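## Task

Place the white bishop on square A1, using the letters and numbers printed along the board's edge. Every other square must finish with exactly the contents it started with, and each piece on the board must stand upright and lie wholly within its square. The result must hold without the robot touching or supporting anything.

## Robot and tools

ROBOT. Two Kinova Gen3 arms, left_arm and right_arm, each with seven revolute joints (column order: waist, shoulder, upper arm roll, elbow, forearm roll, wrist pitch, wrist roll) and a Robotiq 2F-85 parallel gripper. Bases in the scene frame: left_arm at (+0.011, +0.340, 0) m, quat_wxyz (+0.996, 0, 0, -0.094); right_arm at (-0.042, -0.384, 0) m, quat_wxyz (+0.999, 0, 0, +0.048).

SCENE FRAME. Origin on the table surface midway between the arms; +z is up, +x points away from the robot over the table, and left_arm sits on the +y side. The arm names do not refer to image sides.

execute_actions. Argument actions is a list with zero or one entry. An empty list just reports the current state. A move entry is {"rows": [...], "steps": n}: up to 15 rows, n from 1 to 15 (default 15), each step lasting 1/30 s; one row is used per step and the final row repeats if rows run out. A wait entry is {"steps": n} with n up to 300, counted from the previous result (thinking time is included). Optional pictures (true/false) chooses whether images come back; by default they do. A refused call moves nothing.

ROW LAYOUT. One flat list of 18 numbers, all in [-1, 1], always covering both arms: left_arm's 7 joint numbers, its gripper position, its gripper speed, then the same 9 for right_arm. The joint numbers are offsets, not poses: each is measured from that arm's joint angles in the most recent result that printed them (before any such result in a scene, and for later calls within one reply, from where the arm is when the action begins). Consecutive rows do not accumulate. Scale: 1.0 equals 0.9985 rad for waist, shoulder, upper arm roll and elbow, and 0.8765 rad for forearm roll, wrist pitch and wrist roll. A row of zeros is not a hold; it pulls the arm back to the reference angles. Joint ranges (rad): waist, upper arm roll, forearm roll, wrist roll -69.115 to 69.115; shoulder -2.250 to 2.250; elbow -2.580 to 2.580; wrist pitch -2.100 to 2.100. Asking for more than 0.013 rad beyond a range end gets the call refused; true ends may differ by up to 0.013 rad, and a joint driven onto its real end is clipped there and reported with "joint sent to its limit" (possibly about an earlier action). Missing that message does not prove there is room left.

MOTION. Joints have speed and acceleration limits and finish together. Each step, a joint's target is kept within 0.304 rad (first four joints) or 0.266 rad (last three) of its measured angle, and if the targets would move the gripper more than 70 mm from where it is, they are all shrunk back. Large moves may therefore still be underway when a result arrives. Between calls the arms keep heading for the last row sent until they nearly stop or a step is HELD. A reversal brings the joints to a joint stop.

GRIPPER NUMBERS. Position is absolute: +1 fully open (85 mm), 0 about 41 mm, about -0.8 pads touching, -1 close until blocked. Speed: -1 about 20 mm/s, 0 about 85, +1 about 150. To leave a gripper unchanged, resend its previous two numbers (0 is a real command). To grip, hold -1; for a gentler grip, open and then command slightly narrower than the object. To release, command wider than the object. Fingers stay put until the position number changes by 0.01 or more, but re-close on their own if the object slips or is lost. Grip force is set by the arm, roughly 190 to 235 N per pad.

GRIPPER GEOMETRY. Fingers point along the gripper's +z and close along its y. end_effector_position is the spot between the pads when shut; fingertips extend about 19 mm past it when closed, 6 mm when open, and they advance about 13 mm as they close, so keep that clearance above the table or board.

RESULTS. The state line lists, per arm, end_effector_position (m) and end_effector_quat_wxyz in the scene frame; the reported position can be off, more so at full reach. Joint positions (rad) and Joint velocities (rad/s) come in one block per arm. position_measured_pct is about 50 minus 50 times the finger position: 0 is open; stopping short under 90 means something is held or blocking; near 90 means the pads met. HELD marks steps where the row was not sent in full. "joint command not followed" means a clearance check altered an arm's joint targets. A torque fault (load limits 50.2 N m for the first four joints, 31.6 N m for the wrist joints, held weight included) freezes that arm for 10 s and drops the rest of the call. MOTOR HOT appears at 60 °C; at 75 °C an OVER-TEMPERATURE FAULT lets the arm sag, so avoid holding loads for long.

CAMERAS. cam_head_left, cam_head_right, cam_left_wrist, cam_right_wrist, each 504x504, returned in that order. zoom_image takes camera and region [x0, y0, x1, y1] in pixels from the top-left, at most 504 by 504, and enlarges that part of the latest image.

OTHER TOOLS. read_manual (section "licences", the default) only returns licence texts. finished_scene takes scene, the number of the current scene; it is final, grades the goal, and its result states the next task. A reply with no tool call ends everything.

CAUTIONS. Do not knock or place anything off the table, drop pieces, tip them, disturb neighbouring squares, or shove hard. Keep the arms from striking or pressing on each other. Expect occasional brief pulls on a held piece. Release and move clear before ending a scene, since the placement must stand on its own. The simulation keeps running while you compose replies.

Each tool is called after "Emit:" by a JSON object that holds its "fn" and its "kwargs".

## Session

Emit:
{"fn": "execute_actions", "kwargs": {"actions": []}}

Scene clock: 0.00 s of 4000.00 s.
left_arm: end_effector_position=(+0.3806, +0.4532, +0.2555) position_measured_pct=0.0 end_effector_quat_wxyz=(-0.348, +0.903, +0.075, +0.241) | right_arm: end_effector_position=(+0.0957, -0.4709, +0.1568) position_measured_pct=0.0 end_effector_quat_wxyz=(+0.346, -0.418, +0.804, +0.244)
Joint positions: left_arm=[-0.193  0.168  0.311  2.308  1.874 -0.957  2.975] | right_arm=[ 1.621  0.499 -0.169  2.321 -0.496  1.105  4.283]
Joint velocities: left_arm=[-0.     0.001  0.     0.002  0.     0.001 -0.   ] | right_arm=[-0.     0.001 -0.     0.     0.     0.     0.001]
Motor temperatures (°C, as the motors report them): left_arm=[30 31 28 33 33 41 38] | right_arm=[32 29 28 32 35 37 36]

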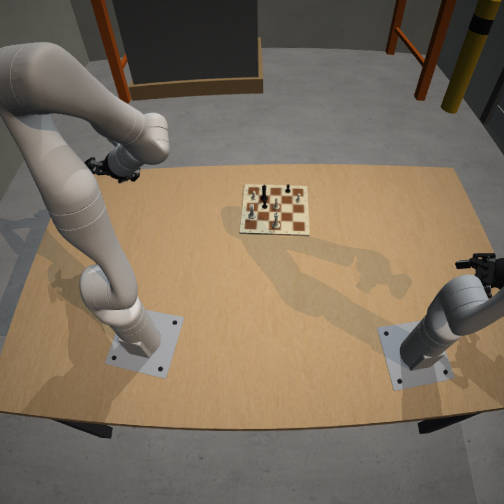

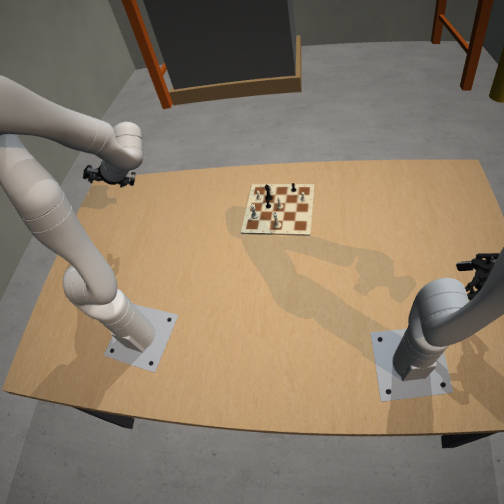

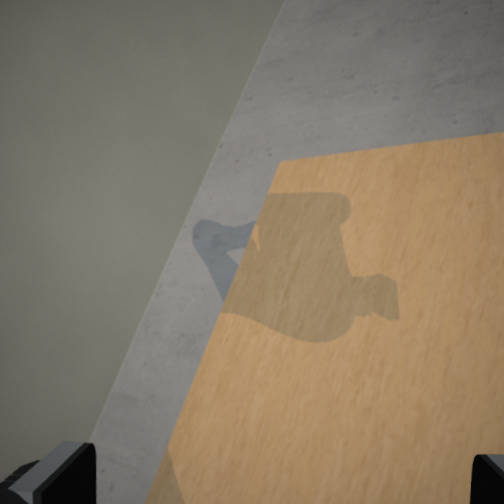

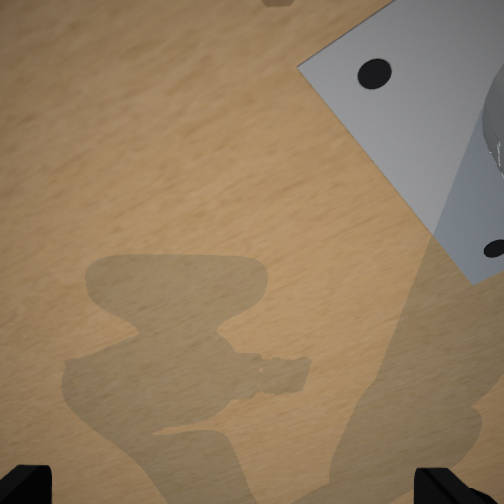

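Emit:
{"fn": "zoom_image", "kwargs": {"camera": "cam_head_left", "region": [230, 170, 320, 245]}}

Region (230, 170, 320, 245) of cam_head_left's 504x504 image, scaled by 5.600, with more detail than that image has.

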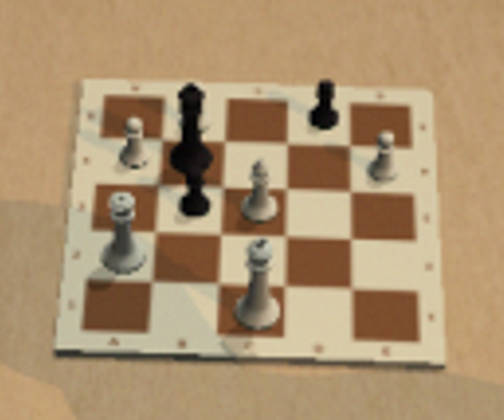

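Emit:
{"fn": "execute_actions", "kwargs": {"actions": [{"rows":[[0.339,0.248,-0.156,-0.53,0.723,-0.155,-0.418,0.2,0,0,0,0,0,0,0,0,1,0]]}], "pictures": false}}

Emit:
{"fn": "execute_actions", "kwargs": {"actions": [{"steps":30}], "pictures": false}}

Emit:
{"fn": "execute_actions", "kwargs": {"actions": [{"rows":[[0.339,0.248,-0.156,-0.53,0.723,-0.155,-0.418,0.2,0,0,0,0,0,0,0,0,1,0]]}], "pictures": false}}

Emit:
{"fn": "execute_actions", "kwargs": {"actions": [{"steps":40}]}}

Scene clock: 20.33 s of 4000.00 s.
left_arm: end_effector_position=(+0.4476, +0.3399, +0.2332) position_measured_pct=36.5 end_effector_quat_wxyz=(-0.294, +0.939, +0.061, +0.168) | right_arm: end_effector_position=(+0.0957, -0.4709, +0.1568) position_measured_pct=0.0 end_effector_quat_wxyz=(+0.346, -0.418, +0.804, +0.244)
Joint positions: left_arm=[ 0.086  0.375  0.179  1.91   2.244 -1.071  2.679] | right_arm=[ 1.621  0.499 -0.169  2.321 -0.496  1.105  4.283]
Joint velocities: left_arm=[ 0.357  0.245 -0.155 -0.864  1.209 -0.132 -0.47 ] | right_arm=[ 0.     0.001  0.    -0.    -0.     0.    -0.001]
Motor temperatures (°C, as the motors report them): left_arm=[30 31 28 33 33 41 38] | right_arm=[32 29 28 32 35 37 36]
Steps of this call (steps 1 to 90: nothing new was sent; then 16.83 s passed at rest; steps 91 to 105: all 15 steps of this action). Readings (joint positions | what the end effector reports):
91: left_arm=[-0.192 0.169 0.310 2.307 1.875 -0.957 2.974] | right_arm=[1.621 0.499 -0.169 2.321 -0.496 1.105 4.283] | left_arm position_measured_pct=0.0 | right_arm position_measured_pct=0.0
92: left_arm=[-0.184 0.175 0.307 2.301 1.879 -0.960 2.970] | right_arm=[1.621 0.499 -0.169 2.321 -0.496 1.105 4.283] | left_arm position_measured_pct=0.4 | right_arm position_measured_pct=0.0
94: left_arm=[-0.153 0.200 0.294 2.274 1.903 -0.972 2.947] | right_arm=[1.621 0.499 -0.169 2.321 -0.496 1.105 4.283] | left_arm position_measured_pct=4.8 | right_arm position_measured_pct=0.0
98: left_arm=[-0.039 0.286 0.239 2.155 2.007 -1.019 2.843] | right_arm=[1.621 0.499 -0.169 2.321 -0.496 1.105 4.283] | left_arm position_measured_pct=15.9 | right_arm position_measured_pct=0.0
105: the state above

Scene clock: 21.33 s of 4000.00 s.
left_arm: end_effector_position=(+0.4405, +0.2713, +0.2146) position_measured_pct=40.1 end_effector_quat_wxyz=(-0.214, +0.964, +0.107, +0.117) | right_arm: end_effector_position=(+0.0957, -0.4709, +0.1568) position_measured_pct=0.0 end_effector_quat_wxyz=(+0.346, -0.418, +0.804, +0.244)
Joint positions: left_arm=[ 0.145  0.415  0.155  1.778  2.508 -1.093  2.608] | right_arm=[ 1.621  0.499 -0.169  2.321 -0.496  1.105  4.283]
Joint velocities: left_arm=[ 0.     0.    -0.     0.003 -0.     0.001  0.   ] | right_arm=[-0.     0.001  0.     0.    -0.     0.     0.001]
Motor temperatures (°C, as the motors report them): left_arm=[30 31 28 33 33 41 38] | right_arm=[32 29 28 32 35 37 36]
Steps of this call (steps 1 to 30: the robot went on to your last target). Readings (joint positions | what the end effector reports):
1: left_arm=[0.097 0.382 0.175 1.884 2.285 -1.075 2.664] | right_arm=[1.621 0.499 -0.169 2.321 -0.496 1.105 4.283] | left_arm position_measured_pct=38.1 | right_arm position_measured_pct=0.0
2: left_arm=[0.107 0.389 0.171 1.862 2.326 -1.079 2.652] | right_arm=[1.621 0.499 -0.169 2.321 -0.496 1.105 4.283] | left_arm position_measured_pct=38.9 | right_arm position_measured_pct=0.0
4: left_arm=[0.124 0.401 0.163 1.823 2.407 -1.085 2.632] | right_arm=[1.621 0.499 -0.169 2.321 -0.496 1.105 4.283] | left_arm position_measured_pct=39.7 | right_arm position_measured_pct=0.0
8: left_arm=[0.142 0.413 0.157 1.781 2.506 -1.092 2.609] | right_arm=[1.621 0.499 -0.169 2.321 -0.496 1.105 4.283] | left_arm position_measured_pct=40.1 | right_arm position_measured_pct=0.0
30: the state above
All arms were judged still, so your last target was given up. Only a new action makes them travel on or press farther. Fingers that are still opening or closing keep moving.

Scene clock: 21.83 s of 4000.00 s.
left_arm: end_effector_position=(+0.4563, +0.1092, +0.1925) position_measured_pct=40.1 end_effector_quat_wxyz=(-0.135, +0.989, +0.013, +0.055) | right_arm: end_effector_position=(+0.0957, -0.4709, +0.1568) position_measured_pct=0.0 end_effector_quat_wxyz=(+0.346, -0.418, +0.804, +0.244)
Joint positions: left_arm=[ 0.394  0.601  0.038  1.439  2.811 -1.194  2.348] | right_arm=[ 1.621  0.499 -0.169  2.321 -0.496  1.105  4.283]
Joint velocities: left_arm=[ 0.371  0.261 -0.171 -0.812  0.905 -0.143 -0.456] | right_arm=[-0.     0.002 -0.     0.     0.     0.    -0.001]
Motor temperatures (°C, as the motors report them): left_arm=[30 31 28 33 33 41 38] | right_arm=[32 29 28 32 35 37 36]
Steps of this call (steps 1 to 15: all 15 steps of this action). Readings (joint positions | what the end effector reports):
1: left_arm=[0.147 0.417 0.154 1.777 2.509 -1.093 2.608] | right_arm=[1.621 0.499 -0.169 2.321 -0.496 1.105 4.283] | left_arm position_measured_pct=40.1 | right_arm position_measured_pct=0.0
2: left_arm=[0.154 0.422 0.151 1.772 2.512 -1.096 2.603] | right_arm=[1.621 0.499 -0.169 2.321 -0.496 1.105 4.283] | left_arm position_measured_pct=40.1 | right_arm position_measured_pct=0.0
4: left_arm=[0.184 0.447 0.137 1.744 2.535 -1.108 2.580] | right_arm=[1.621 0.499 -0.169 2.321 -0.496 1.105 4.283] | left_arm position_measured_pct=40.1 | right_arm position_measured_pct=0.0
8: left_arm=[0.284 0.522 0.090 1.638 2.629 -1.149 2.487] | right_arm=[1.621 0.499 -0.169 2.321 -0.496 1.105 4.283] | left_arm position_measured_pct=40.1 | right_arm position_measured_pct=0.0
15: the state above

Scene clock: 23.17 s of 4000.00 s.
left_arm: end_effector_position=(+0.4307, -0.0243, +0.1999) position_measured_pct=40.1 end_effector_quat_wxyz=(+0.000, +1.000, -0.000, +0.000) | right_arm: end_effector_position=(+0.0957, -0.4709, +0.1568) position_measured_pct=0.0 end_effector_quat_wxyz=(+0.346, -0.418, +0.804, +0.244)
Joint positions: left_arm=[ 0.484  0.663 -0.001  1.249  3.142 -1.228  2.242] | right_arm=[ 1.621  0.499 -0.169  2.321 -0.496  1.105  4.283]
Joint velocities: left_arm=[-0.     0.001 -0.     0.001  0.    -0.    -0.001] | right_arm=[-0.    -0.     0.001  0.     0.    -0.     0.   ]
Motor temperatures (°C, as the motors report them): left_arm=[30 31 28 33 33 41 38] | right_arm=[32 29 28 32 35 37 36]
Steps of this call (steps 1 to 30: the robot went on to your last target; steps 31 to 40: nothing new was sent). Readings (joint positions | what the end effector reports):
1: left_arm=[0.406 0.609 0.032 1.412 2.843 -1.199 2.333] | right_arm=[1.621 0.499 -0.169 2.321 -0.496 1.105 4.283] | left_arm position_measured_pct=40.1 | right_arm position_measured_pct=0.0
2: left_arm=[0.418 0.617 0.027 1.387 2.878 -1.203 2.319] | right_arm=[1.621 0.499 -0.169 2.321 -0.496 1.105 4.283] | left_arm position_measured_pct=40.1 | right_arm position_measured_pct=0.0
4: left_arm=[0.439 0.632 0.018 1.341 2.955 -1.211 2.293] | right_arm=[1.621 0.499 -0.169 2.321 -0.496 1.105 4.283] | left_arm position_measured_pct=40.1 | right_arm position_measured_pct=0.0
8: left_arm=[0.473 0.655 0.004 1.269 3.105 -1.225 2.252] | right_arm=[1.621 0.499 -0.169 2.321 -0.496 1.105 4.283] | left_arm position_measured_pct=40.1 | right_arm position_measured_pct=0.0
40: the state above
All arms were judged still, so your last target was given up. Only a new action makes them travel on or press farther. Fingers that are still opening or closing keep moving.

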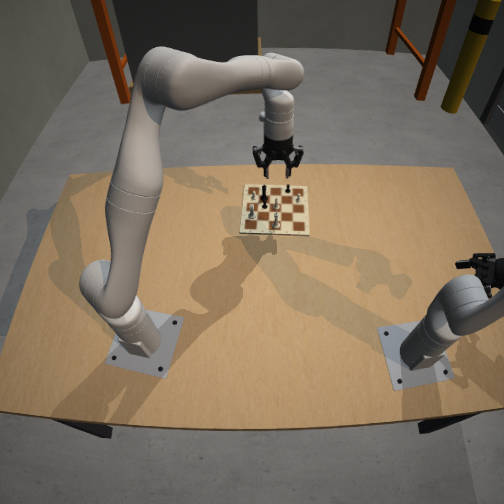

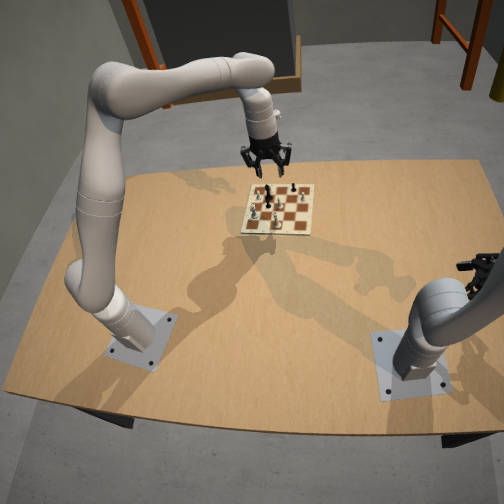

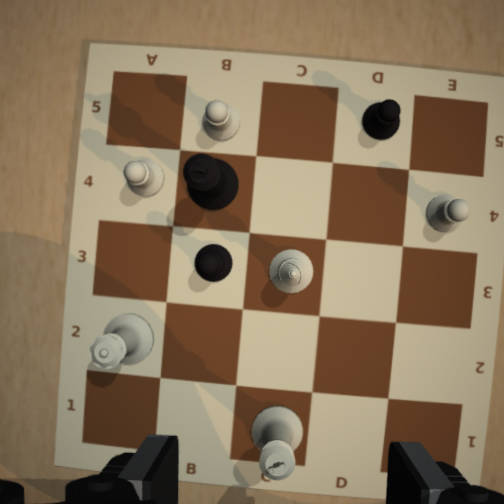

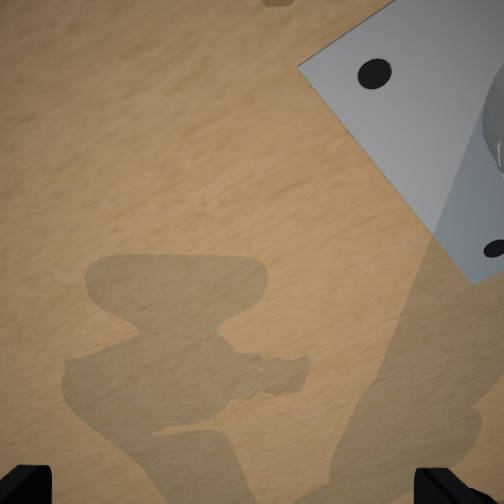

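Emit:
{"fn": "execute_actions", "kwargs": {"actions": [{"rows":[[-0.044,0.204,0,-0.027,0,0.2,-0.11,-0.25,0,0,0,0,0,0,0,0,1,0]]}], "pictures": false}}

Emit:
{"fn": "execute_actions", "kwargs": {"actions": [{"steps":20}]}}

Scene clock: 37.63 s of 4000.00 s.
left_arm: end_effector_position=(+0.4773, -0.0281, +0.0919) position_measured_pct=62.3 end_effector_quat_wxyz=(+0.000, +1.000, -0.027, +0.001) | right_arm: end_effector_position=(+0.0957, -0.4709, +0.1568) position_measured_pct=0.0 end_effector_quat_wxyz=(+0.346, -0.418, +0.804, +0.244)
Joint positions: left_arm=[ 0.44   0.863 -0.001  1.223  3.142 -1.053  2.145] | right_arm=[ 1.621  0.499 -0.169  2.321 -0.496  1.105  4.283]
Joint velocities: left_arm=[-0.004  0.025  0.009 -0.015  0.004  0.004 -0.   ] | right_arm=[-0.     0.     0.     0.     0.    -0.    -0.001]
Motor temperatures (°C, as the motors report them): left_arm=[30 31 28 33 33 41 38] | right_arm=[32 29 28 32 35 38 36]
Steps of this call (steps 1 to 90: nothing new was sent; then 10.97 s passed at rest; steps 91 to 105: all 15 steps of this action). Readings (joint positions | what the end effector reports):
91: left_arm=[0.483 0.664 -0.001 1.249 3.142 -1.228 2.241] | right_arm=[1.621 0.499 -0.169 2.321 -0.496 1.105 4.283] | left_arm position_measured_pct=40.1 | right_arm position_measured_pct=0.0
92: left_arm=[0.482 0.670 -0.000 1.247 3.142 -1.224 2.239] | right_arm=[1.621 0.499 -0.169 2.321 -0.496 1.105 4.283] | left_arm position_measured_pct=40.5 | right_arm position_measured_pct=0.0
94: left_arm=[0.476 0.699 0.000 1.243 3.142 -1.201 2.227] | right_arm=[1.621 0.499 -0.169 2.321 -0.496 1.105 4.283] | left_arm position_measured_pct=44.4 | right_arm position_measured_pct=0.0
98: left_arm=[0.455 0.798 -0.001 1.231 3.142 -1.115 2.180] | right_arm=[1.621 0.499 -0.169 2.321 -0.496 1.105 4.283] | left_arm position_measured_pct=56.0 | right_arm position_measured_pct=0.0
105: the state above

Scene clock: 38.30 s of 4000.00 s.
left_arm: end_effector_position=(+0.4773, -0.0279, +0.0902) position_measured_pct=62.3 end_effector_quat_wxyz=(-0.000, +1.000, -0.026, -0.000) | right_arm: end_effector_position=(+0.0957, -0.4709, +0.1568) position_measured_pct=0.0 end_effector_quat_wxyz=(+0.346, -0.418, +0.804, +0.244)
Joint positions: left_arm=[ 0.44   0.867 -0.001  1.222  3.142 -1.053  2.145] | right_arm=[ 1.621  0.499 -0.169  2.321 -0.496  1.105  4.283]
Joint velocities: left_arm=[ 0.    -0.001  0.     0.001 -0.    -0.     0.001] | right_arm=[-0.     0.001  0.     0.    -0.    -0.     0.   ]
Motor temperatures (°C, as the motors report them): left_arm=[30 31 28 33 33 41 38] | right_arm=[32 29 28 32 35 38 36]
Steps of this call (steps 1 to 15: the robot went on to your last target; steps 16 to 20: nothing new was sent). Readings (joint positions | what the end effector reports):
1: left_arm=[0.440 0.864 -0.001 1.223 3.142 -1.053 2.145] | right_arm=[1.621 0.499 -0.169 2.321 -0.496 1.105 4.283] | left_arm position_measured_pct=62.3 | right_arm position_measured_pct=0.0
2: left_arm=[0.440 0.865 -0.001 1.222 3.142 -1.053 2.145] | right_arm=[1.621 0.499 -0.169 2.321 -0.496 1.105 4.283] | left_arm position_measured_pct=62.3 | right_arm position_measured_pct=0.0
4: left_arm=[0.440 0.866 -0.001 1.222 3.142 -1.053 2.145] | right_arm=[1.621 0.499 -0.169 2.321 -0.496 1.105 4.283] | left_arm position_measured_pct=62.3 | right_arm position_measured_pct=0.0
8: left_arm=[0.440 0.866 -0.001 1.222 3.142 -1.053 2.145] | right_arm=[1.621 0.499 -0.169 2.321 -0.496 1.105 4.283] | left_arm position_measured_pct=62.3 | right_arm position_measured_pct=0.0
20: the state above
All arms were judged still, so your last target was given up. Only a new action makes them travel on or press farther. Fingers that are still opening or closing keep moving.

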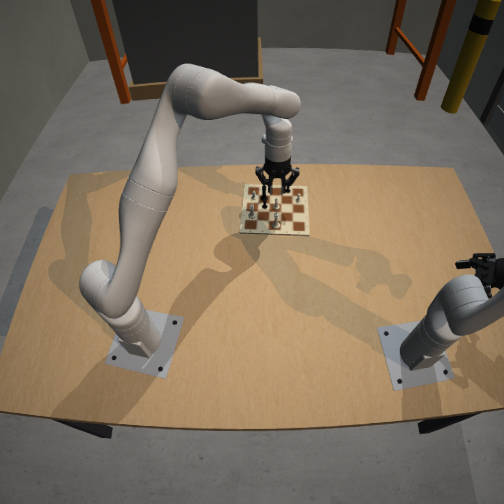

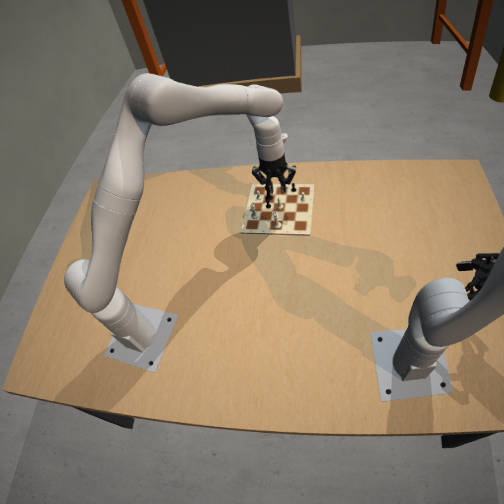

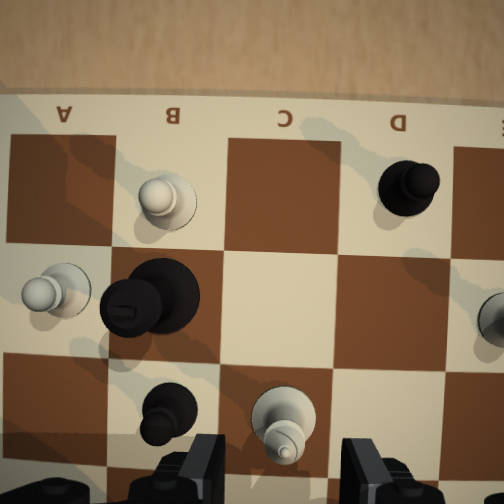

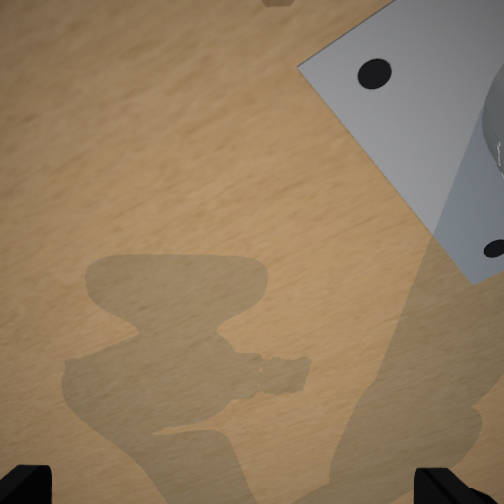

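Emit:
{"fn": "execute_actions", "kwargs": {"actions": [{"rows":[[0,0.06,0,0.035,0,0.108,0,-0.3,0,0,0,0,0,0,0,0,1,0]]}]}}

Emit:
{"fn": "execute_actions", "kwargs": {"actions": [{"rows":[[0,0,0,0,0,0,0,-0.72,-0.5,0,0,0,0,0,0,0,1,0]]}]}}

Emit:
{"fn": "zoom_image", "kwargs": {"camera": "cam_head_left", "region": [230, 170, 320, 245]}}

Scene clock: 58.77 s of 4000.00 s.
left_arm: end_effector_position=(+0.4771, -0.0277, +0.0455) position_measured_pct=65.1 end_effector_quat_wxyz=(-0.000, +1.000, -0.026, -0.000) | right_arm: end_effector_position=(+0.0957, -0.4709, +0.1568) position_measured_pct=0.0 end_effector_quat_wxyz=(+0.346, -0.418, +0.804, +0.244)
Joint positions: left_arm=[ 0.44   0.926 -0.001  1.257  3.142 -0.958  2.145] | right_arm=[ 1.621  0.499 -0.169  2.321 -0.496  1.105  4.283]
Joint velocities: left_arm=[ 0.     0.002  0.    -0.    -0.     0.001  0.001] | right_arm=[-0.     0.    -0.001 -0.     0.     0.    -0.   ]
Motor temperatures (°C, as the motors report them): left_arm=[30 32 28 33 33 41 38] | right_arm=[32 29 28 32 35 38 36]
Steps of this call (steps 1 to 90: nothing new was sent; then 16.97 s passed at rest; steps 91 to 105: all 15 steps of this action). Readings (joint positions | what the end effector reports):
91: left_arm=[0.440 0.868 -0.001 1.223 3.142 -1.052 2.145] | right_arm=[1.621 0.499 -0.169 2.321 -0.496 1.105 4.283] | left_arm position_measured_pct=62.3 | right_arm position_measured_pct=0.0
92: left_arm=[0.440 0.873 -0.001 1.225 3.142 -1.044 2.145] | right_arm=[1.621 0.499 -0.169 2.321 -0.496 1.105 4.283] | left_arm position_measured_pct=62.7 | right_arm position_measured_pct=0.0
94: left_arm=[0.440 0.899 -0.001 1.239 3.142 -1.004 2.145] | right_arm=[1.621 0.499 -0.169 2.321 -0.496 1.105 4.283] | left_arm position_measured_pct=64.7 | right_arm position_measured_pct=0.0
98: left_arm=[0.440 0.925 -0.001 1.258 3.142 -0.960 2.145] | right_arm=[1.621 0.499 -0.169 2.321 -0.496 1.105 4.283] | left_arm position_measured_pct=65.1 | right_arm position_measured_pct=0.0
105: the state above

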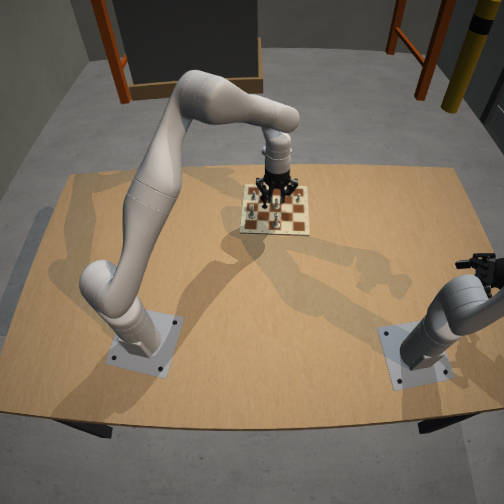

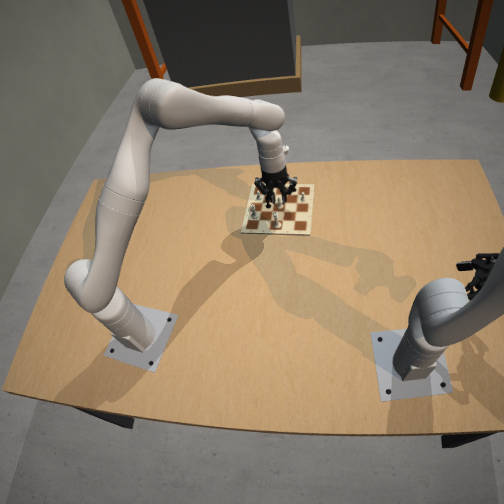

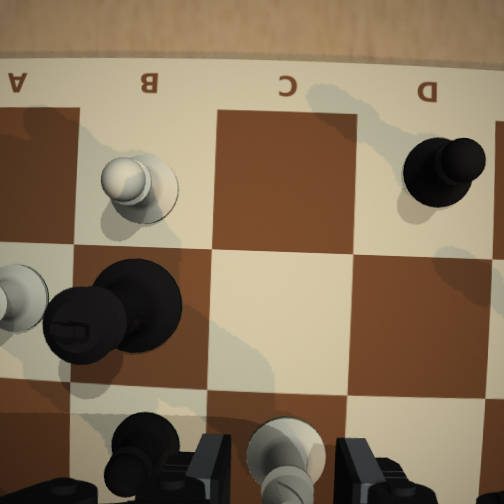

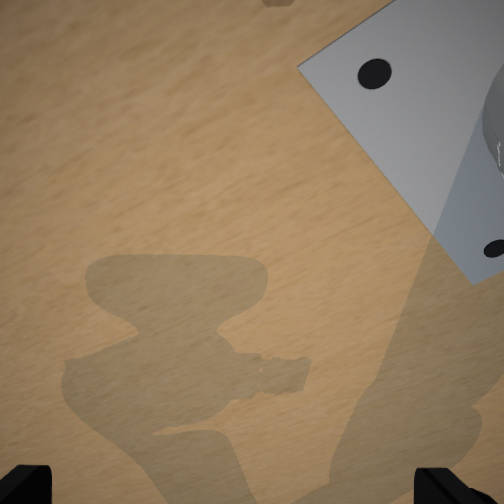

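Scene clock: 59.27 s of 4000.00 s.
left_arm: end_effector_position=(+0.4771, -0.0277, +0.0455) position_measured_pct=82.1 end_effector_quat_wxyz=(-0.000, +1.000, -0.026, -0.000) | right_arm: end_effector_position=(+0.0957, -0.4709, +0.1568) position_measured_pct=0.0 end_effector_quat_wxyz=(+0.346, -0.418, +0.804, +0.244)
Joint positions: left_arm=[ 0.44   0.926 -0.001  1.257  3.142 -0.959  2.145] | right_arm=[ 1.621  0.499 -0.169  2.321 -0.496  1.105  4.283]
Joint velocities: left_arm=[ 0.     0.    -0.     0.     0.001  0.001 -0.001] | right_arm=[ 0.    -0.     0.001 -0.    -0.    -0.     0.   ]
Motor temperatures (°C, as the motors report them): left_arm=[30 32 28 33 33 41 38] | right_arm=[32 29 28 32 35 38 36]
Steps of this call (steps 1 to 15: all 15 steps of this action). Readings (joint positions | what the end effector reports):
1: left_arm=[0.440 0.926 -0.001 1.257 3.142 -0.958 2.145] | right_arm=[1.621 0.499 -0.169 2.321 -0.496 1.105 4.283] | left_arm position_measured_pct=65.1 | right_arm position_measured_pct=0.0
2: left_arm=[0.440 0.926 -0.001 1.257 3.142 -0.958 2.145] | right_arm=[1.621 0.499 -0.169 2.321 -0.496 1.105 4.283] | left_arm position_measured_pct=65.5 | right_arm position_measured_pct=0.0
4: left_arm=[0.440 0.926 -0.001 1.257 3.142 -0.958 2.145] | right_arm=[1.621 0.499 -0.169 2.321 -0.496 1.105 4.283] | left_arm position_measured_pct=67.9 | right_arm position_measured_pct=0.0
8: left_arm=[0.440 0.926 -0.001 1.257 3.142 -0.958 2.145] | right_arm=[1.621 0.499 -0.169 2.321 -0.496 1.105 4.283] | left_arm position_measured_pct=75.0 | right_arm position_measured_pct=0.0
15: the state above

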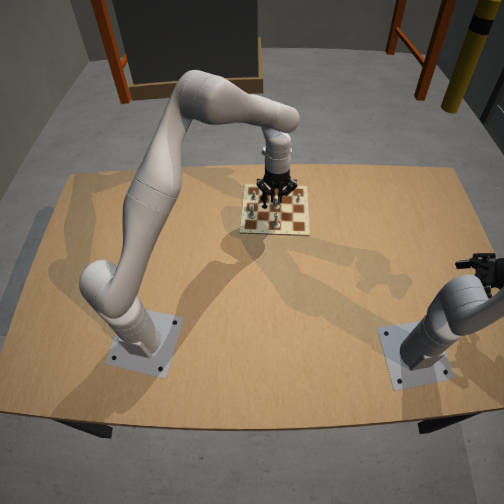

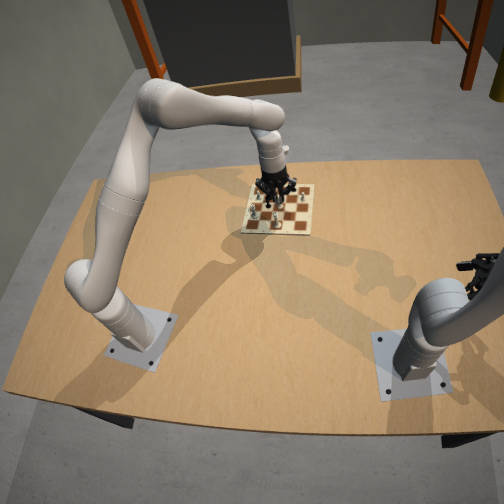

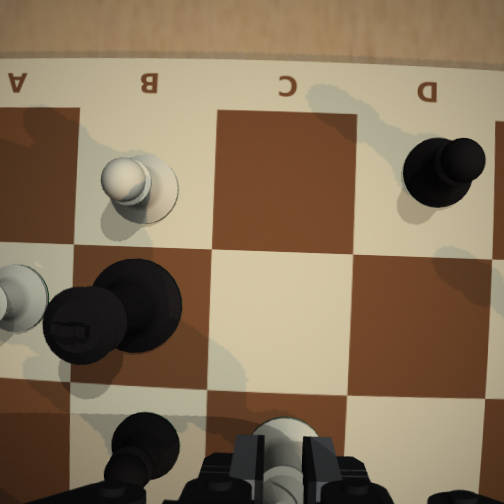

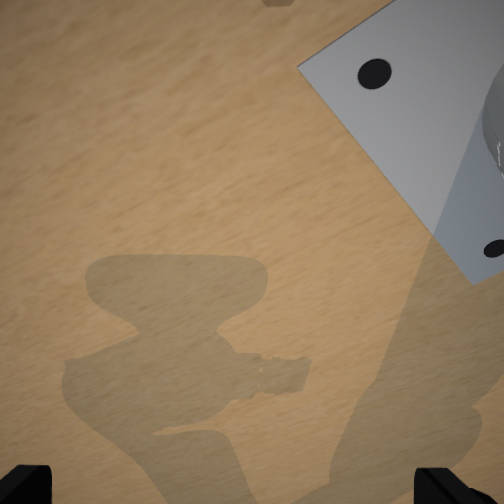

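Region (230, 170, 320, 245) of cam_head_left's 504x504 image, scaled by 5.600, with more detail than that image has.

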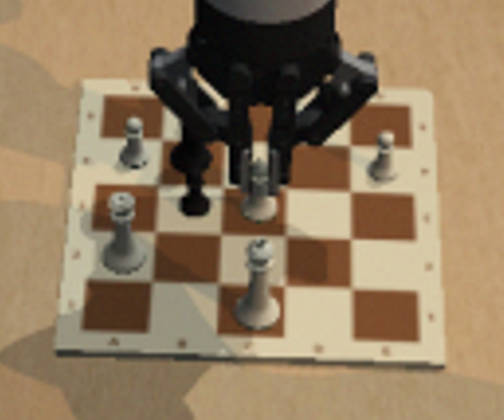

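Emit:
{"fn": "execute_actions", "kwargs": {"actions": [{"rows":[[0,-0.091,0,-0.06,0,-0.172,0,-0.72,-0.5,0,0,0,0,0,0,0,1,0]]}], "pictures": false}}

Emit:
{"fn": "execute_actions", "kwargs": {"actions": [{"rows":[[-0.049,-0.218,0,0.454,0,0.269,-0.056,-0.72,-0.5,0,0,0,0,0,0,0,1,0]]}], "pictures": false}}

Emit:
{"fn": "execute_actions", "kwargs": {"actions": [{"steps":25}]}}

Scene clock: 69.83 s of 4000.00 s.
left_arm: end_effector_position=(+0.4769, -0.0276, +0.1154) position_measured_pct=82.1 end_effector_quat_wxyz=(-0.000, +1.000, -0.026, -0.000) | right_arm: end_effector_position=(+0.0957, -0.4709, +0.1568) position_measured_pct=0.0 end_effector_quat_wxyz=(+0.346, -0.418, +0.804, +0.244)
Joint positions: left_arm=[ 0.44   0.836 -0.001  1.197  3.142 -1.109  2.145] | right_arm=[ 1.621  0.499 -0.169  2.321 -0.496  1.105  4.283]
Joint velocities: left_arm=[-0.    -0.003  0.     0.002 -0.     0.001 -0.   ] | right_arm=[ 0.    -0.    -0.001  0.    -0.    -0.    -0.   ]
Motor temperatures (°C, as the motors report them): left_arm=[30 32 28 33 33 41 38] | right_arm=[32 29 28 32 35 38 36]
Steps of this call (steps 1 to 15: the robot went on to your last target; steps 16 to 90: nothing new was sent; then 7.07 s passed at rest; steps 91 to 105: all 15 steps of this action). Readings (joint positions | what the end effector reports):
91: left_arm=[0.440 0.925 -0.001 1.257 3.142 -0.960 2.145] | right_arm=[1.621 0.499 -0.169 2.321 -0.496 1.105 4.283] | left_arm position_measured_pct=82.1 | right_arm position_measured_pct=0.0
92: left_arm=[0.440 0.920 -0.001 1.254 3.142 -0.968 2.145] | right_arm=[1.621 0.499 -0.169 2.321 -0.496 1.105 4.283] | left_arm position_measured_pct=82.1 | right_arm position_measured_pct=0.0
94: left_arm=[0.440 0.892 -0.001 1.237 3.142 -1.012 2.145] | right_arm=[1.621 0.499 -0.169 2.321 -0.496 1.105 4.283] | left_arm position_measured_pct=82.1 | right_arm position_measured_pct=0.0
98: left_arm=[0.440 0.839 -0.001 1.198 3.142 -1.104 2.145] | right_arm=[1.621 0.499 -0.169 2.321 -0.496 1.105 4.283] | left_arm position_measured_pct=82.1 | right_arm position_measured_pct=0.0
105: the state above

Scene clock: 70.33 s of 4000.00 s.
left_arm: end_effector_position=(+0.4168, +0.0442, +0.1179) position_measured_pct=82.1 end_effector_quat_wxyz=(+0.004, +1.000, -0.027, +0.007) | right_arm: end_effector_position=(+0.0957, -0.4709, +0.1568) position_measured_pct=0.0 end_effector_quat_wxyz=(+0.346, -0.418, +0.804, +0.244)
Joint positions: left_arm=[ 0.395  0.636 -0.001  1.601  3.142 -0.89   2.1  ] | right_arm=[ 1.621  0.499 -0.169  2.321 -0.496  1.105  4.283]
Joint velocities: left_arm=[-0.045 -0.193  0.002  0.682  0.001  0.216 -0.047] | right_arm=[ 0.    -0.001  0.001 -0.    -0.     0.    -0.   ]
Motor temperatures (°C, as the motors report them): left_arm=[30 32 28 33 33 41 38] | right_arm=[32 29 28 32 35 38 36]
Steps of this call (steps 1 to 15: all 15 steps of this action). Readings (joint positions | what the end effector reports):
1: left_arm=[0.440 0.835 -0.001 1.198 3.142 -1.108 2.145] | right_arm=[1.621 0.499 -0.169 2.321 -0.496 1.105 4.283] | left_arm position_measured_pct=82.1 | right_arm position_measured_pct=0.0
2: left_arm=[0.439 0.830 -0.001 1.204 3.142 -1.103 2.144] | right_arm=[1.621 0.499 -0.169 2.321 -0.496 1.105 4.283] | left_arm position_measured_pct=82.1 | right_arm position_measured_pct=0.0
4: left_arm=[0.434 0.808 -0.000 1.232 3.142 -1.081 2.140] | right_arm=[1.621 0.499 -0.169 2.321 -0.496 1.105 4.283] | left_arm position_measured_pct=82.1 | right_arm position_measured_pct=0.0
8: left_arm=[0.415 0.725 -0.001 1.353 3.142 -0.991 2.122] | right_arm=[1.621 0.499 -0.169 2.321 -0.496 1.105 4.283] | left_arm position_measured_pct=82.1 | right_arm position_measured_pct=0.0
15: the state above

Scene clock: 71.17 s of 4000.00 s.
left_arm: end_effector_position=(+0.4033, +0.0551, +0.1144) position_measured_pct=82.1 end_effector_quat_wxyz=(-0.000, +1.000, -0.026, -0.000) | right_arm: end_effector_position=(+0.0957, -0.4709, +0.1568) position_measured_pct=0.0 end_effector_quat_wxyz=(+0.346, -0.418, +0.804, +0.244)
Joint positions: left_arm=[ 0.391  0.618 -0.001  1.65   3.142 -0.873  2.096] | right_arm=[ 1.621  0.499 -0.169  2.321 -0.496  1.105  4.283]
Joint velocities: left_arm=[-0.     0.    -0.    -0.     0.     0.    -0.001] | right_arm=[ 0. -0.  0.  0.  0.  0.  0.]
Motor temperatures (°C, as the motors report them): left_arm=[30 32 28 33 33 41 38] | right_arm=[32 29 28 32 35 38 36]
Steps of this call (steps 1 to 25: the robot went on to your last target). Readings (joint positions | what the end effector reports):
1: left_arm=[0.393 0.630 -0.001 1.621 3.142 -0.884 2.098] | right_arm=[1.621 0.499 -0.169 2.321 -0.496 1.105 4.283] | left_arm position_measured_pct=82.1 | right_arm position_measured_pct=0.0
2: left_arm=[0.392 0.626 -0.001 1.635 3.142 -0.879 2.097] | right_arm=[1.621 0.499 -0.169 2.321 -0.496 1.105 4.283] | left_arm position_measured_pct=82.1 | right_arm position_measured_pct=0.0
4: left_arm=[0.392 0.623 -0.001 1.648 3.142 -0.875 2.096] | right_arm=[1.621 0.499 -0.169 2.321 -0.496 1.105 4.283] | left_arm position_measured_pct=82.1 | right_arm position_measured_pct=0.0
8: left_arm=[0.391 0.620 -0.001 1.650 3.142 -0.874 2.096] | right_arm=[1.621 0.499 -0.169 2.321 -0.496 1.105 4.283] | left_arm position_measured_pct=82.1 | right_arm position_measured_pct=0.0
25: the state above

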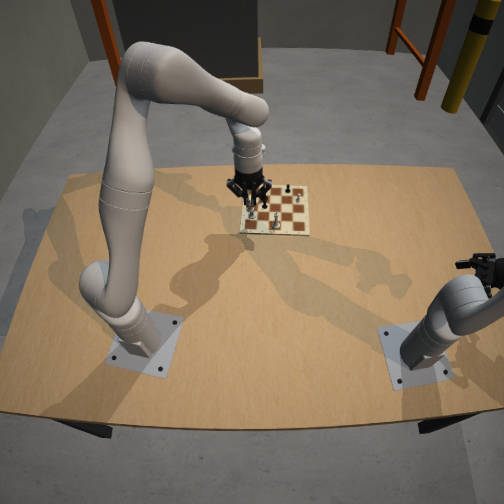

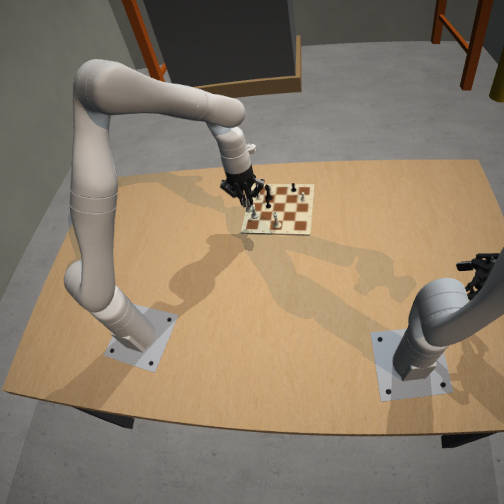

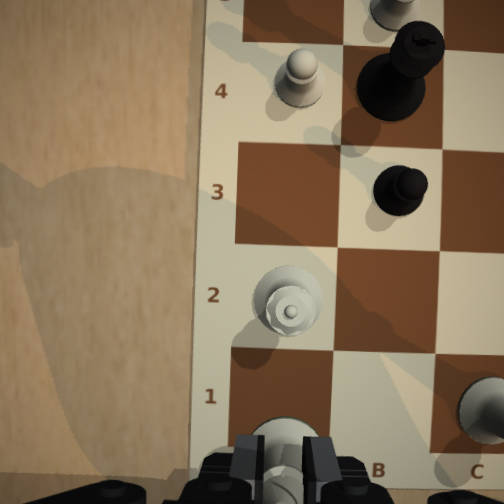

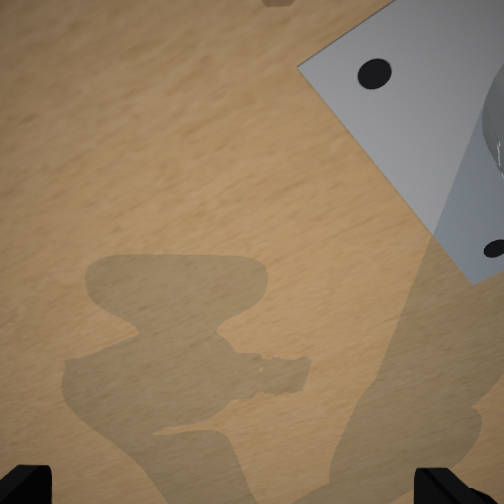

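Emit:
{"fn": "execute_actions", "kwargs": {"actions": [{"rows":[[0,0.105,0,0.053,0,0.18,0,-0.72,-0.5,0,0,0,0,0,0,0,1,0]]}], "pictures": false}}

Emit:
{"fn": "execute_actions", "kwargs": {"actions": [{"rows":[[0,0.004,0,0.001,0,0.006,0,-0.72,-0.5,0,0,0,0,0,0,0,1,0],[0,0.007,0,0.002,0,0.01,0,-0.72,-0.5,0,0,0,0,0,0,0,1,0],[0,0.009,0,0.003,0,0.014,0,-0.72,-0.5,0,0,0,0,0,0,0,1,0],[0,0.0115,0,0.0036,0,0.017,0,-0.72,-0.5,0,0,0,0,0,0,0,1,0]]}]}}

Emit:
{"fn": "execute_actions", "kwargs": {"actions": [{"rows":[[0,0,0,0,0,0,0,-0.2,-0.5,0,0,0,0,0,0,0,1,0]]}], "pictures": false}}

Emit:
{"fn": "execute_actions", "kwargs": {"actions": [{"rows":[[0,-0.116,0,-0.056,0,-0.196,0,-0.2,-0.5,0,0,0,0,0,0,0,1,0]]}]}}

Scene clock: 87.50 s of 4000.00 s.
left_arm: end_effector_position=(+0.4034, +0.0551, +0.0521) position_measured_pct=82.1 end_effector_quat_wxyz=(-0.000, +1.000, -0.026, +0.000) | right_arm: end_effector_position=(+0.0957, -0.4709, +0.1568) position_measured_pct=0.0 end_effector_quat_wxyz=(+0.346, -0.418, +0.804, +0.244)
Joint positions: left_arm=[ 0.391  0.722 -0.001  1.703  3.142 -0.716  2.096] | right_arm=[ 1.621  0.499 -0.169  2.321 -0.496  1.105  4.283]
Joint velocities: left_arm=[ 0.     0.009  0.     0.003 -0.    -0.    -0.   ] | right_arm=[ 0. -0. -0. -0.  0.  0.  0.]
Motor temperatures (°C, as the motors report them): left_arm=[30 32 28 33 33 41 38] | right_arm=[32 29 28 32 35 38 36]
Steps of this call (steps 1 to 15: the robot went on to your last target; steps 16 to 90: nothing new was sent; then 12.83 s passed at rest; steps 91 to 105: all 15 steps of this action). Readings (joint positions | what the end effector reports):
91: left_arm=[0.391 0.620 -0.001 1.651 3.142 -0.872 2.096] | right_arm=[1.621 0.499 -0.169 2.321 -0.496 1.105 4.283] | left_arm position_measured_pct=82.1 | right_arm position_measured_pct=0.0
92: left_arm=[0.391 0.626 -0.001 1.653 3.142 -0.865 2.096] | right_arm=[1.621 0.499 -0.169 2.321 -0.496 1.105 4.283] | left_arm position_measured_pct=82.1 | right_arm position_measured_pct=0.0
94: left_arm=[0.391 0.655 -0.001 1.666 3.142 -0.825 2.096] | right_arm=[1.621 0.499 -0.169 2.321 -0.496 1.105 4.283] | left_arm position_measured_pct=82.1 | right_arm position_measured_pct=0.0
98: left_arm=[0.391 0.716 -0.001 1.701 3.142 -0.725 2.096] | right_arm=[1.621 0.499 -0.169 2.321 -0.496 1.105 4.283] | left_arm position_measured_pct=82.1 | right_arm position_measured_pct=0.0
105: the state above

Scene clock: 88.00 s of 4000.00 s.
left_arm: end_effector_position=(+0.4033, +0.0551, +0.0458) position_measured_pct=82.1 end_effector_quat_wxyz=(-0.000, +1.000, -0.026, +0.000) | right_arm: end_effector_position=(+0.0957, -0.4709, +0.1568) position_measured_pct=0.0 end_effector_quat_wxyz=(+0.346, -0.418, +0.804, +0.244)
Joint positions: left_arm=[ 0.391  0.734 -0.001  1.707  3.142 -0.701  2.096] | right_arm=[ 1.621  0.499 -0.169  2.321 -0.496  1.105  4.283]
Joint velocities: left_arm=[ 0.     0.001 -0.     0.001 -0.    -0.001  0.   ] | right_arm=[ 0.    -0.     0.     0.    -0.    -0.    -0.001]
Motor temperatures (°C, as the motors report them): left_arm=[30 32 28 33 33 41 38] | right_arm=[32 29 28 32 35 38 36]
Steps of this call (steps 1 to 15: all 15 steps of this action). Readings (joint positions | what the end effector reports):
1: left_arm=[0.391 0.723 -0.001 1.704 3.142 -0.715 2.096] | right_arm=[1.621 0.499 -0.169 2.321 -0.496 1.105 4.283] | left_arm position_measured_pct=82.1 | right_arm position_measured_pct=0.0
2: left_arm=[0.391 0.725 -0.001 1.704 3.142 -0.713 2.096] | right_arm=[1.621 0.499 -0.169 2.321 -0.496 1.105 4.283] | left_arm position_measured_pct=82.1 | right_arm position_measured_pct=0.0
4: left_arm=[0.391 0.730 -0.001 1.706 3.142 -0.706 2.096] | right_arm=[1.621 0.499 -0.169 2.321 -0.496 1.105 4.283] | left_arm position_measured_pct=82.1 | right_arm position_measured_pct=0.0
8: left_arm=[0.391 0.733 -0.001 1.707 3.142 -0.701 2.096] | right_arm=[1.621 0.499 -0.169 2.321 -0.496 1.105 4.283] | left_arm position_measured_pct=82.1 | right_arm position_measured_pct=0.0
15: the state above

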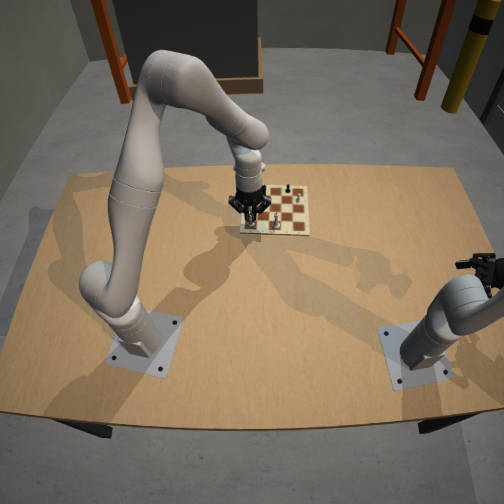

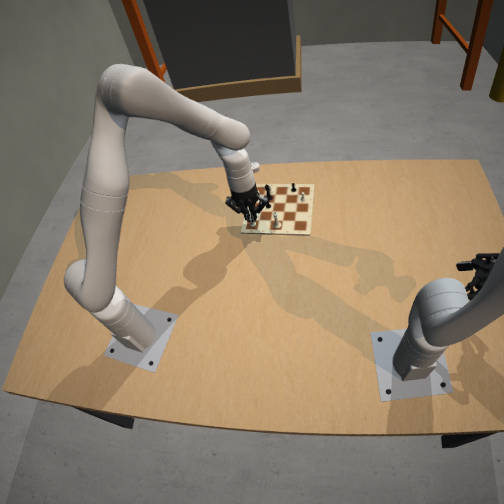

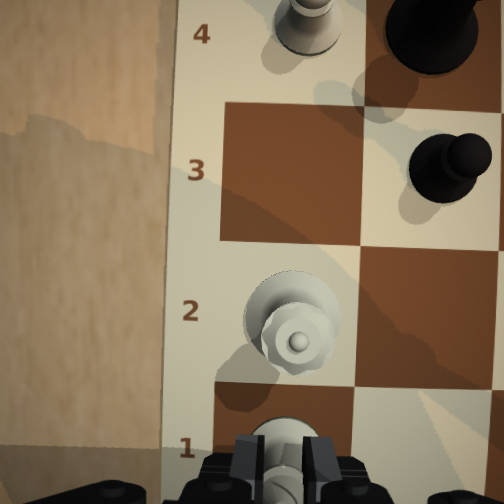

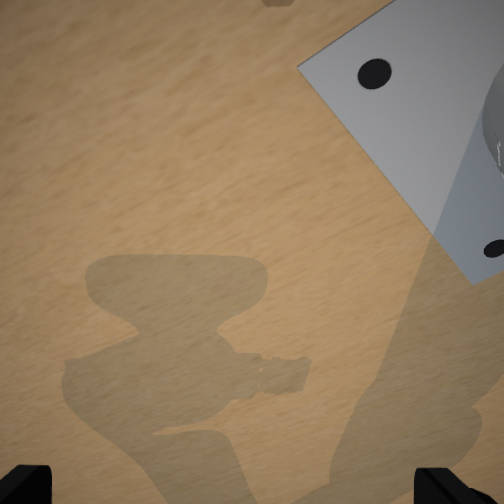

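Scene clock: 88.50 s of 4000.00 s.
left_arm: end_effector_position=(+0.4033, +0.0551, +0.0458) position_measured_pct=60.7 end_effector_quat_wxyz=(-0.000, +1.000, -0.026, +0.000) | right_arm: end_effector_position=(+0.0957, -0.4709, +0.1568) position_measured_pct=0.0 end_effector_quat_wxyz=(+0.346, -0.418, +0.804, +0.244)
Joint positions: left_arm=[ 0.391  0.734 -0.001  1.707  3.142 -0.701  2.096] | right_arm=[ 1.621  0.499 -0.169  2.321 -0.496  1.105  4.283]
Joint velocities: left_arm=[-0.     0.     0.     0.001 -0.     0.     0.   ] | right_arm=[ 0.    -0.    -0.001 -0.    -0.     0.    -0.   ]
Motor temperatures (°C, as the motors report them): left_arm=[30 32 28 33 33 41 38] | right_arm=[32 29 28 32 35 38 36]
Steps of this call (steps 1 to 15: all 15 steps of this action). Readings (joint positions | what the end effector reports):
1: left_arm=[0.391 0.734 -0.001 1.707 3.142 -0.701 2.096] | right_arm=[1.621 0.499 -0.169 2.321 -0.496 1.105 4.283] | left_arm position_measured_pct=82.1 | right_arm position_measured_pct=0.0
2: left_arm=[0.391 0.734 -0.001 1.707 3.142 -0.701 2.096] | right_arm=[1.621 0.499 -0.169 2.321 -0.496 1.105 4.283] | left_arm position_measured_pct=82.1 | right_arm position_measured_pct=0.0
4: left_arm=[0.391 0.734 -0.001 1.707 3.142 -0.701 2.096] | right_arm=[1.621 0.499 -0.169 2.321 -0.496 1.105 4.283] | left_arm position_measured_pct=79.0 | right_arm position_measured_pct=0.0
8: left_arm=[0.391 0.734 -0.001 1.707 3.142 -0.701 2.096] | right_arm=[1.621 0.499 -0.169 2.321 -0.496 1.105 4.283] | left_arm position_measured_pct=72.2 | right_arm position_measured_pct=0.0
15: the state above

Scene clock: 89.00 s of 4000.00 s.
left_arm: end_effector_position=(+0.4032, +0.0552, +0.1139) position_measured_pct=59.9 end_effector_quat_wxyz=(-0.000, +1.000, -0.026, -0.000) | right_arm: end_effector_position=(+0.0957, -0.4709, +0.1568) position_measured_pct=0.0 end_effector_quat_wxyz=(+0.346, -0.418, +0.804, +0.244)
Joint positions: left_arm=[ 0.391  0.619 -0.001  1.651  3.142 -0.873  2.096] | right_arm=[ 1.621  0.499 -0.169  2.321 -0.496  1.105  4.283]
Joint velocities: left_arm=[-0.    -0.01   0.    -0.001 -0.    -0.     0.   ] | right_arm=[ 0.    -0.001  0.001  0.     0.     0.    -0.001]
Motor temperatures (°C, as the motors report them): left_arm=[30 32 28 33 33 41 38] | right_arm=[32 29 28 32 35 38 36]
Steps of this call (steps 1 to 15: all 15 steps of this action). Readings (joint positions | what the end effector reports):
1: left_arm=[0.391 0.732 -0.001 1.707 3.142 -0.702 2.096] | right_arm=[1.621 0.499 -0.169 2.321 -0.496 1.105 4.283] | left_arm position_measured_pct=60.3 | right_arm position_measured_pct=0.0
2: left_arm=[0.391 0.726 -0.001 1.705 3.142 -0.710 2.096] | right_arm=[1.621 0.499 -0.169 2.321 -0.496 1.105 4.283] | left_arm position_measured_pct=60.3 | right_arm position_measured_pct=0.0
4: left_arm=[0.391 0.697 -0.001 1.692 3.142 -0.749 2.096] | right_arm=[1.621 0.499 -0.169 2.321 -0.496 1.105 4.283] | left_arm position_measured_pct=59.9 | right_arm position_measured_pct=0.0
8: left_arm=[0.391 0.628 -0.001 1.655 3.142 -0.858 2.096] | right_arm=[1.621 0.499 -0.169 2.321 -0.496 1.105 4.283] | left_arm position_measured_pct=59.9 | right_arm position_measured_pct=0.0
15: the state above

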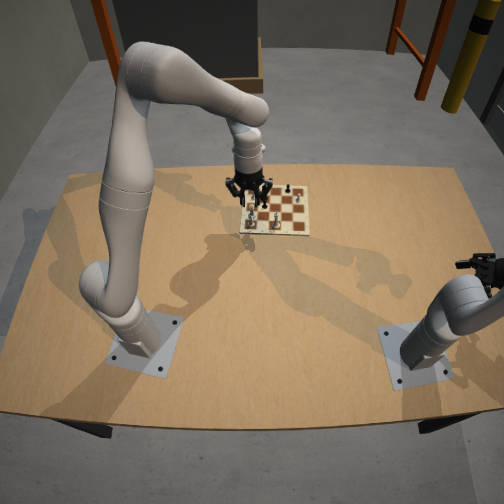

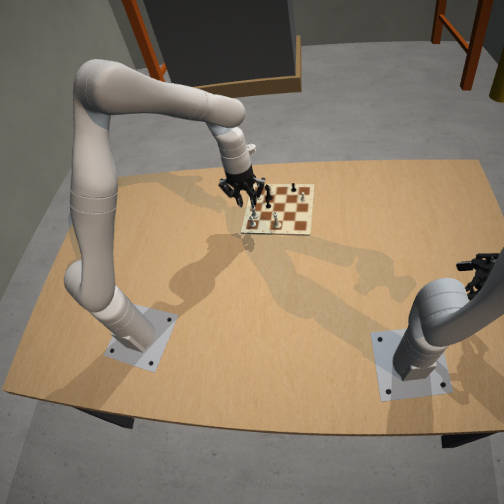

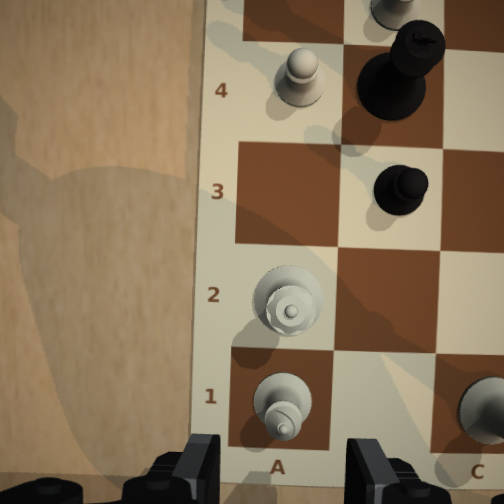

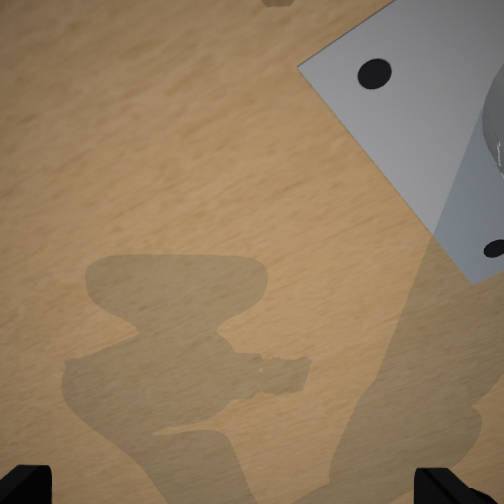

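Emit:
{"fn": "finished_scene", "kwargs": {"scene": 2}}

The scene is finished: the task was done.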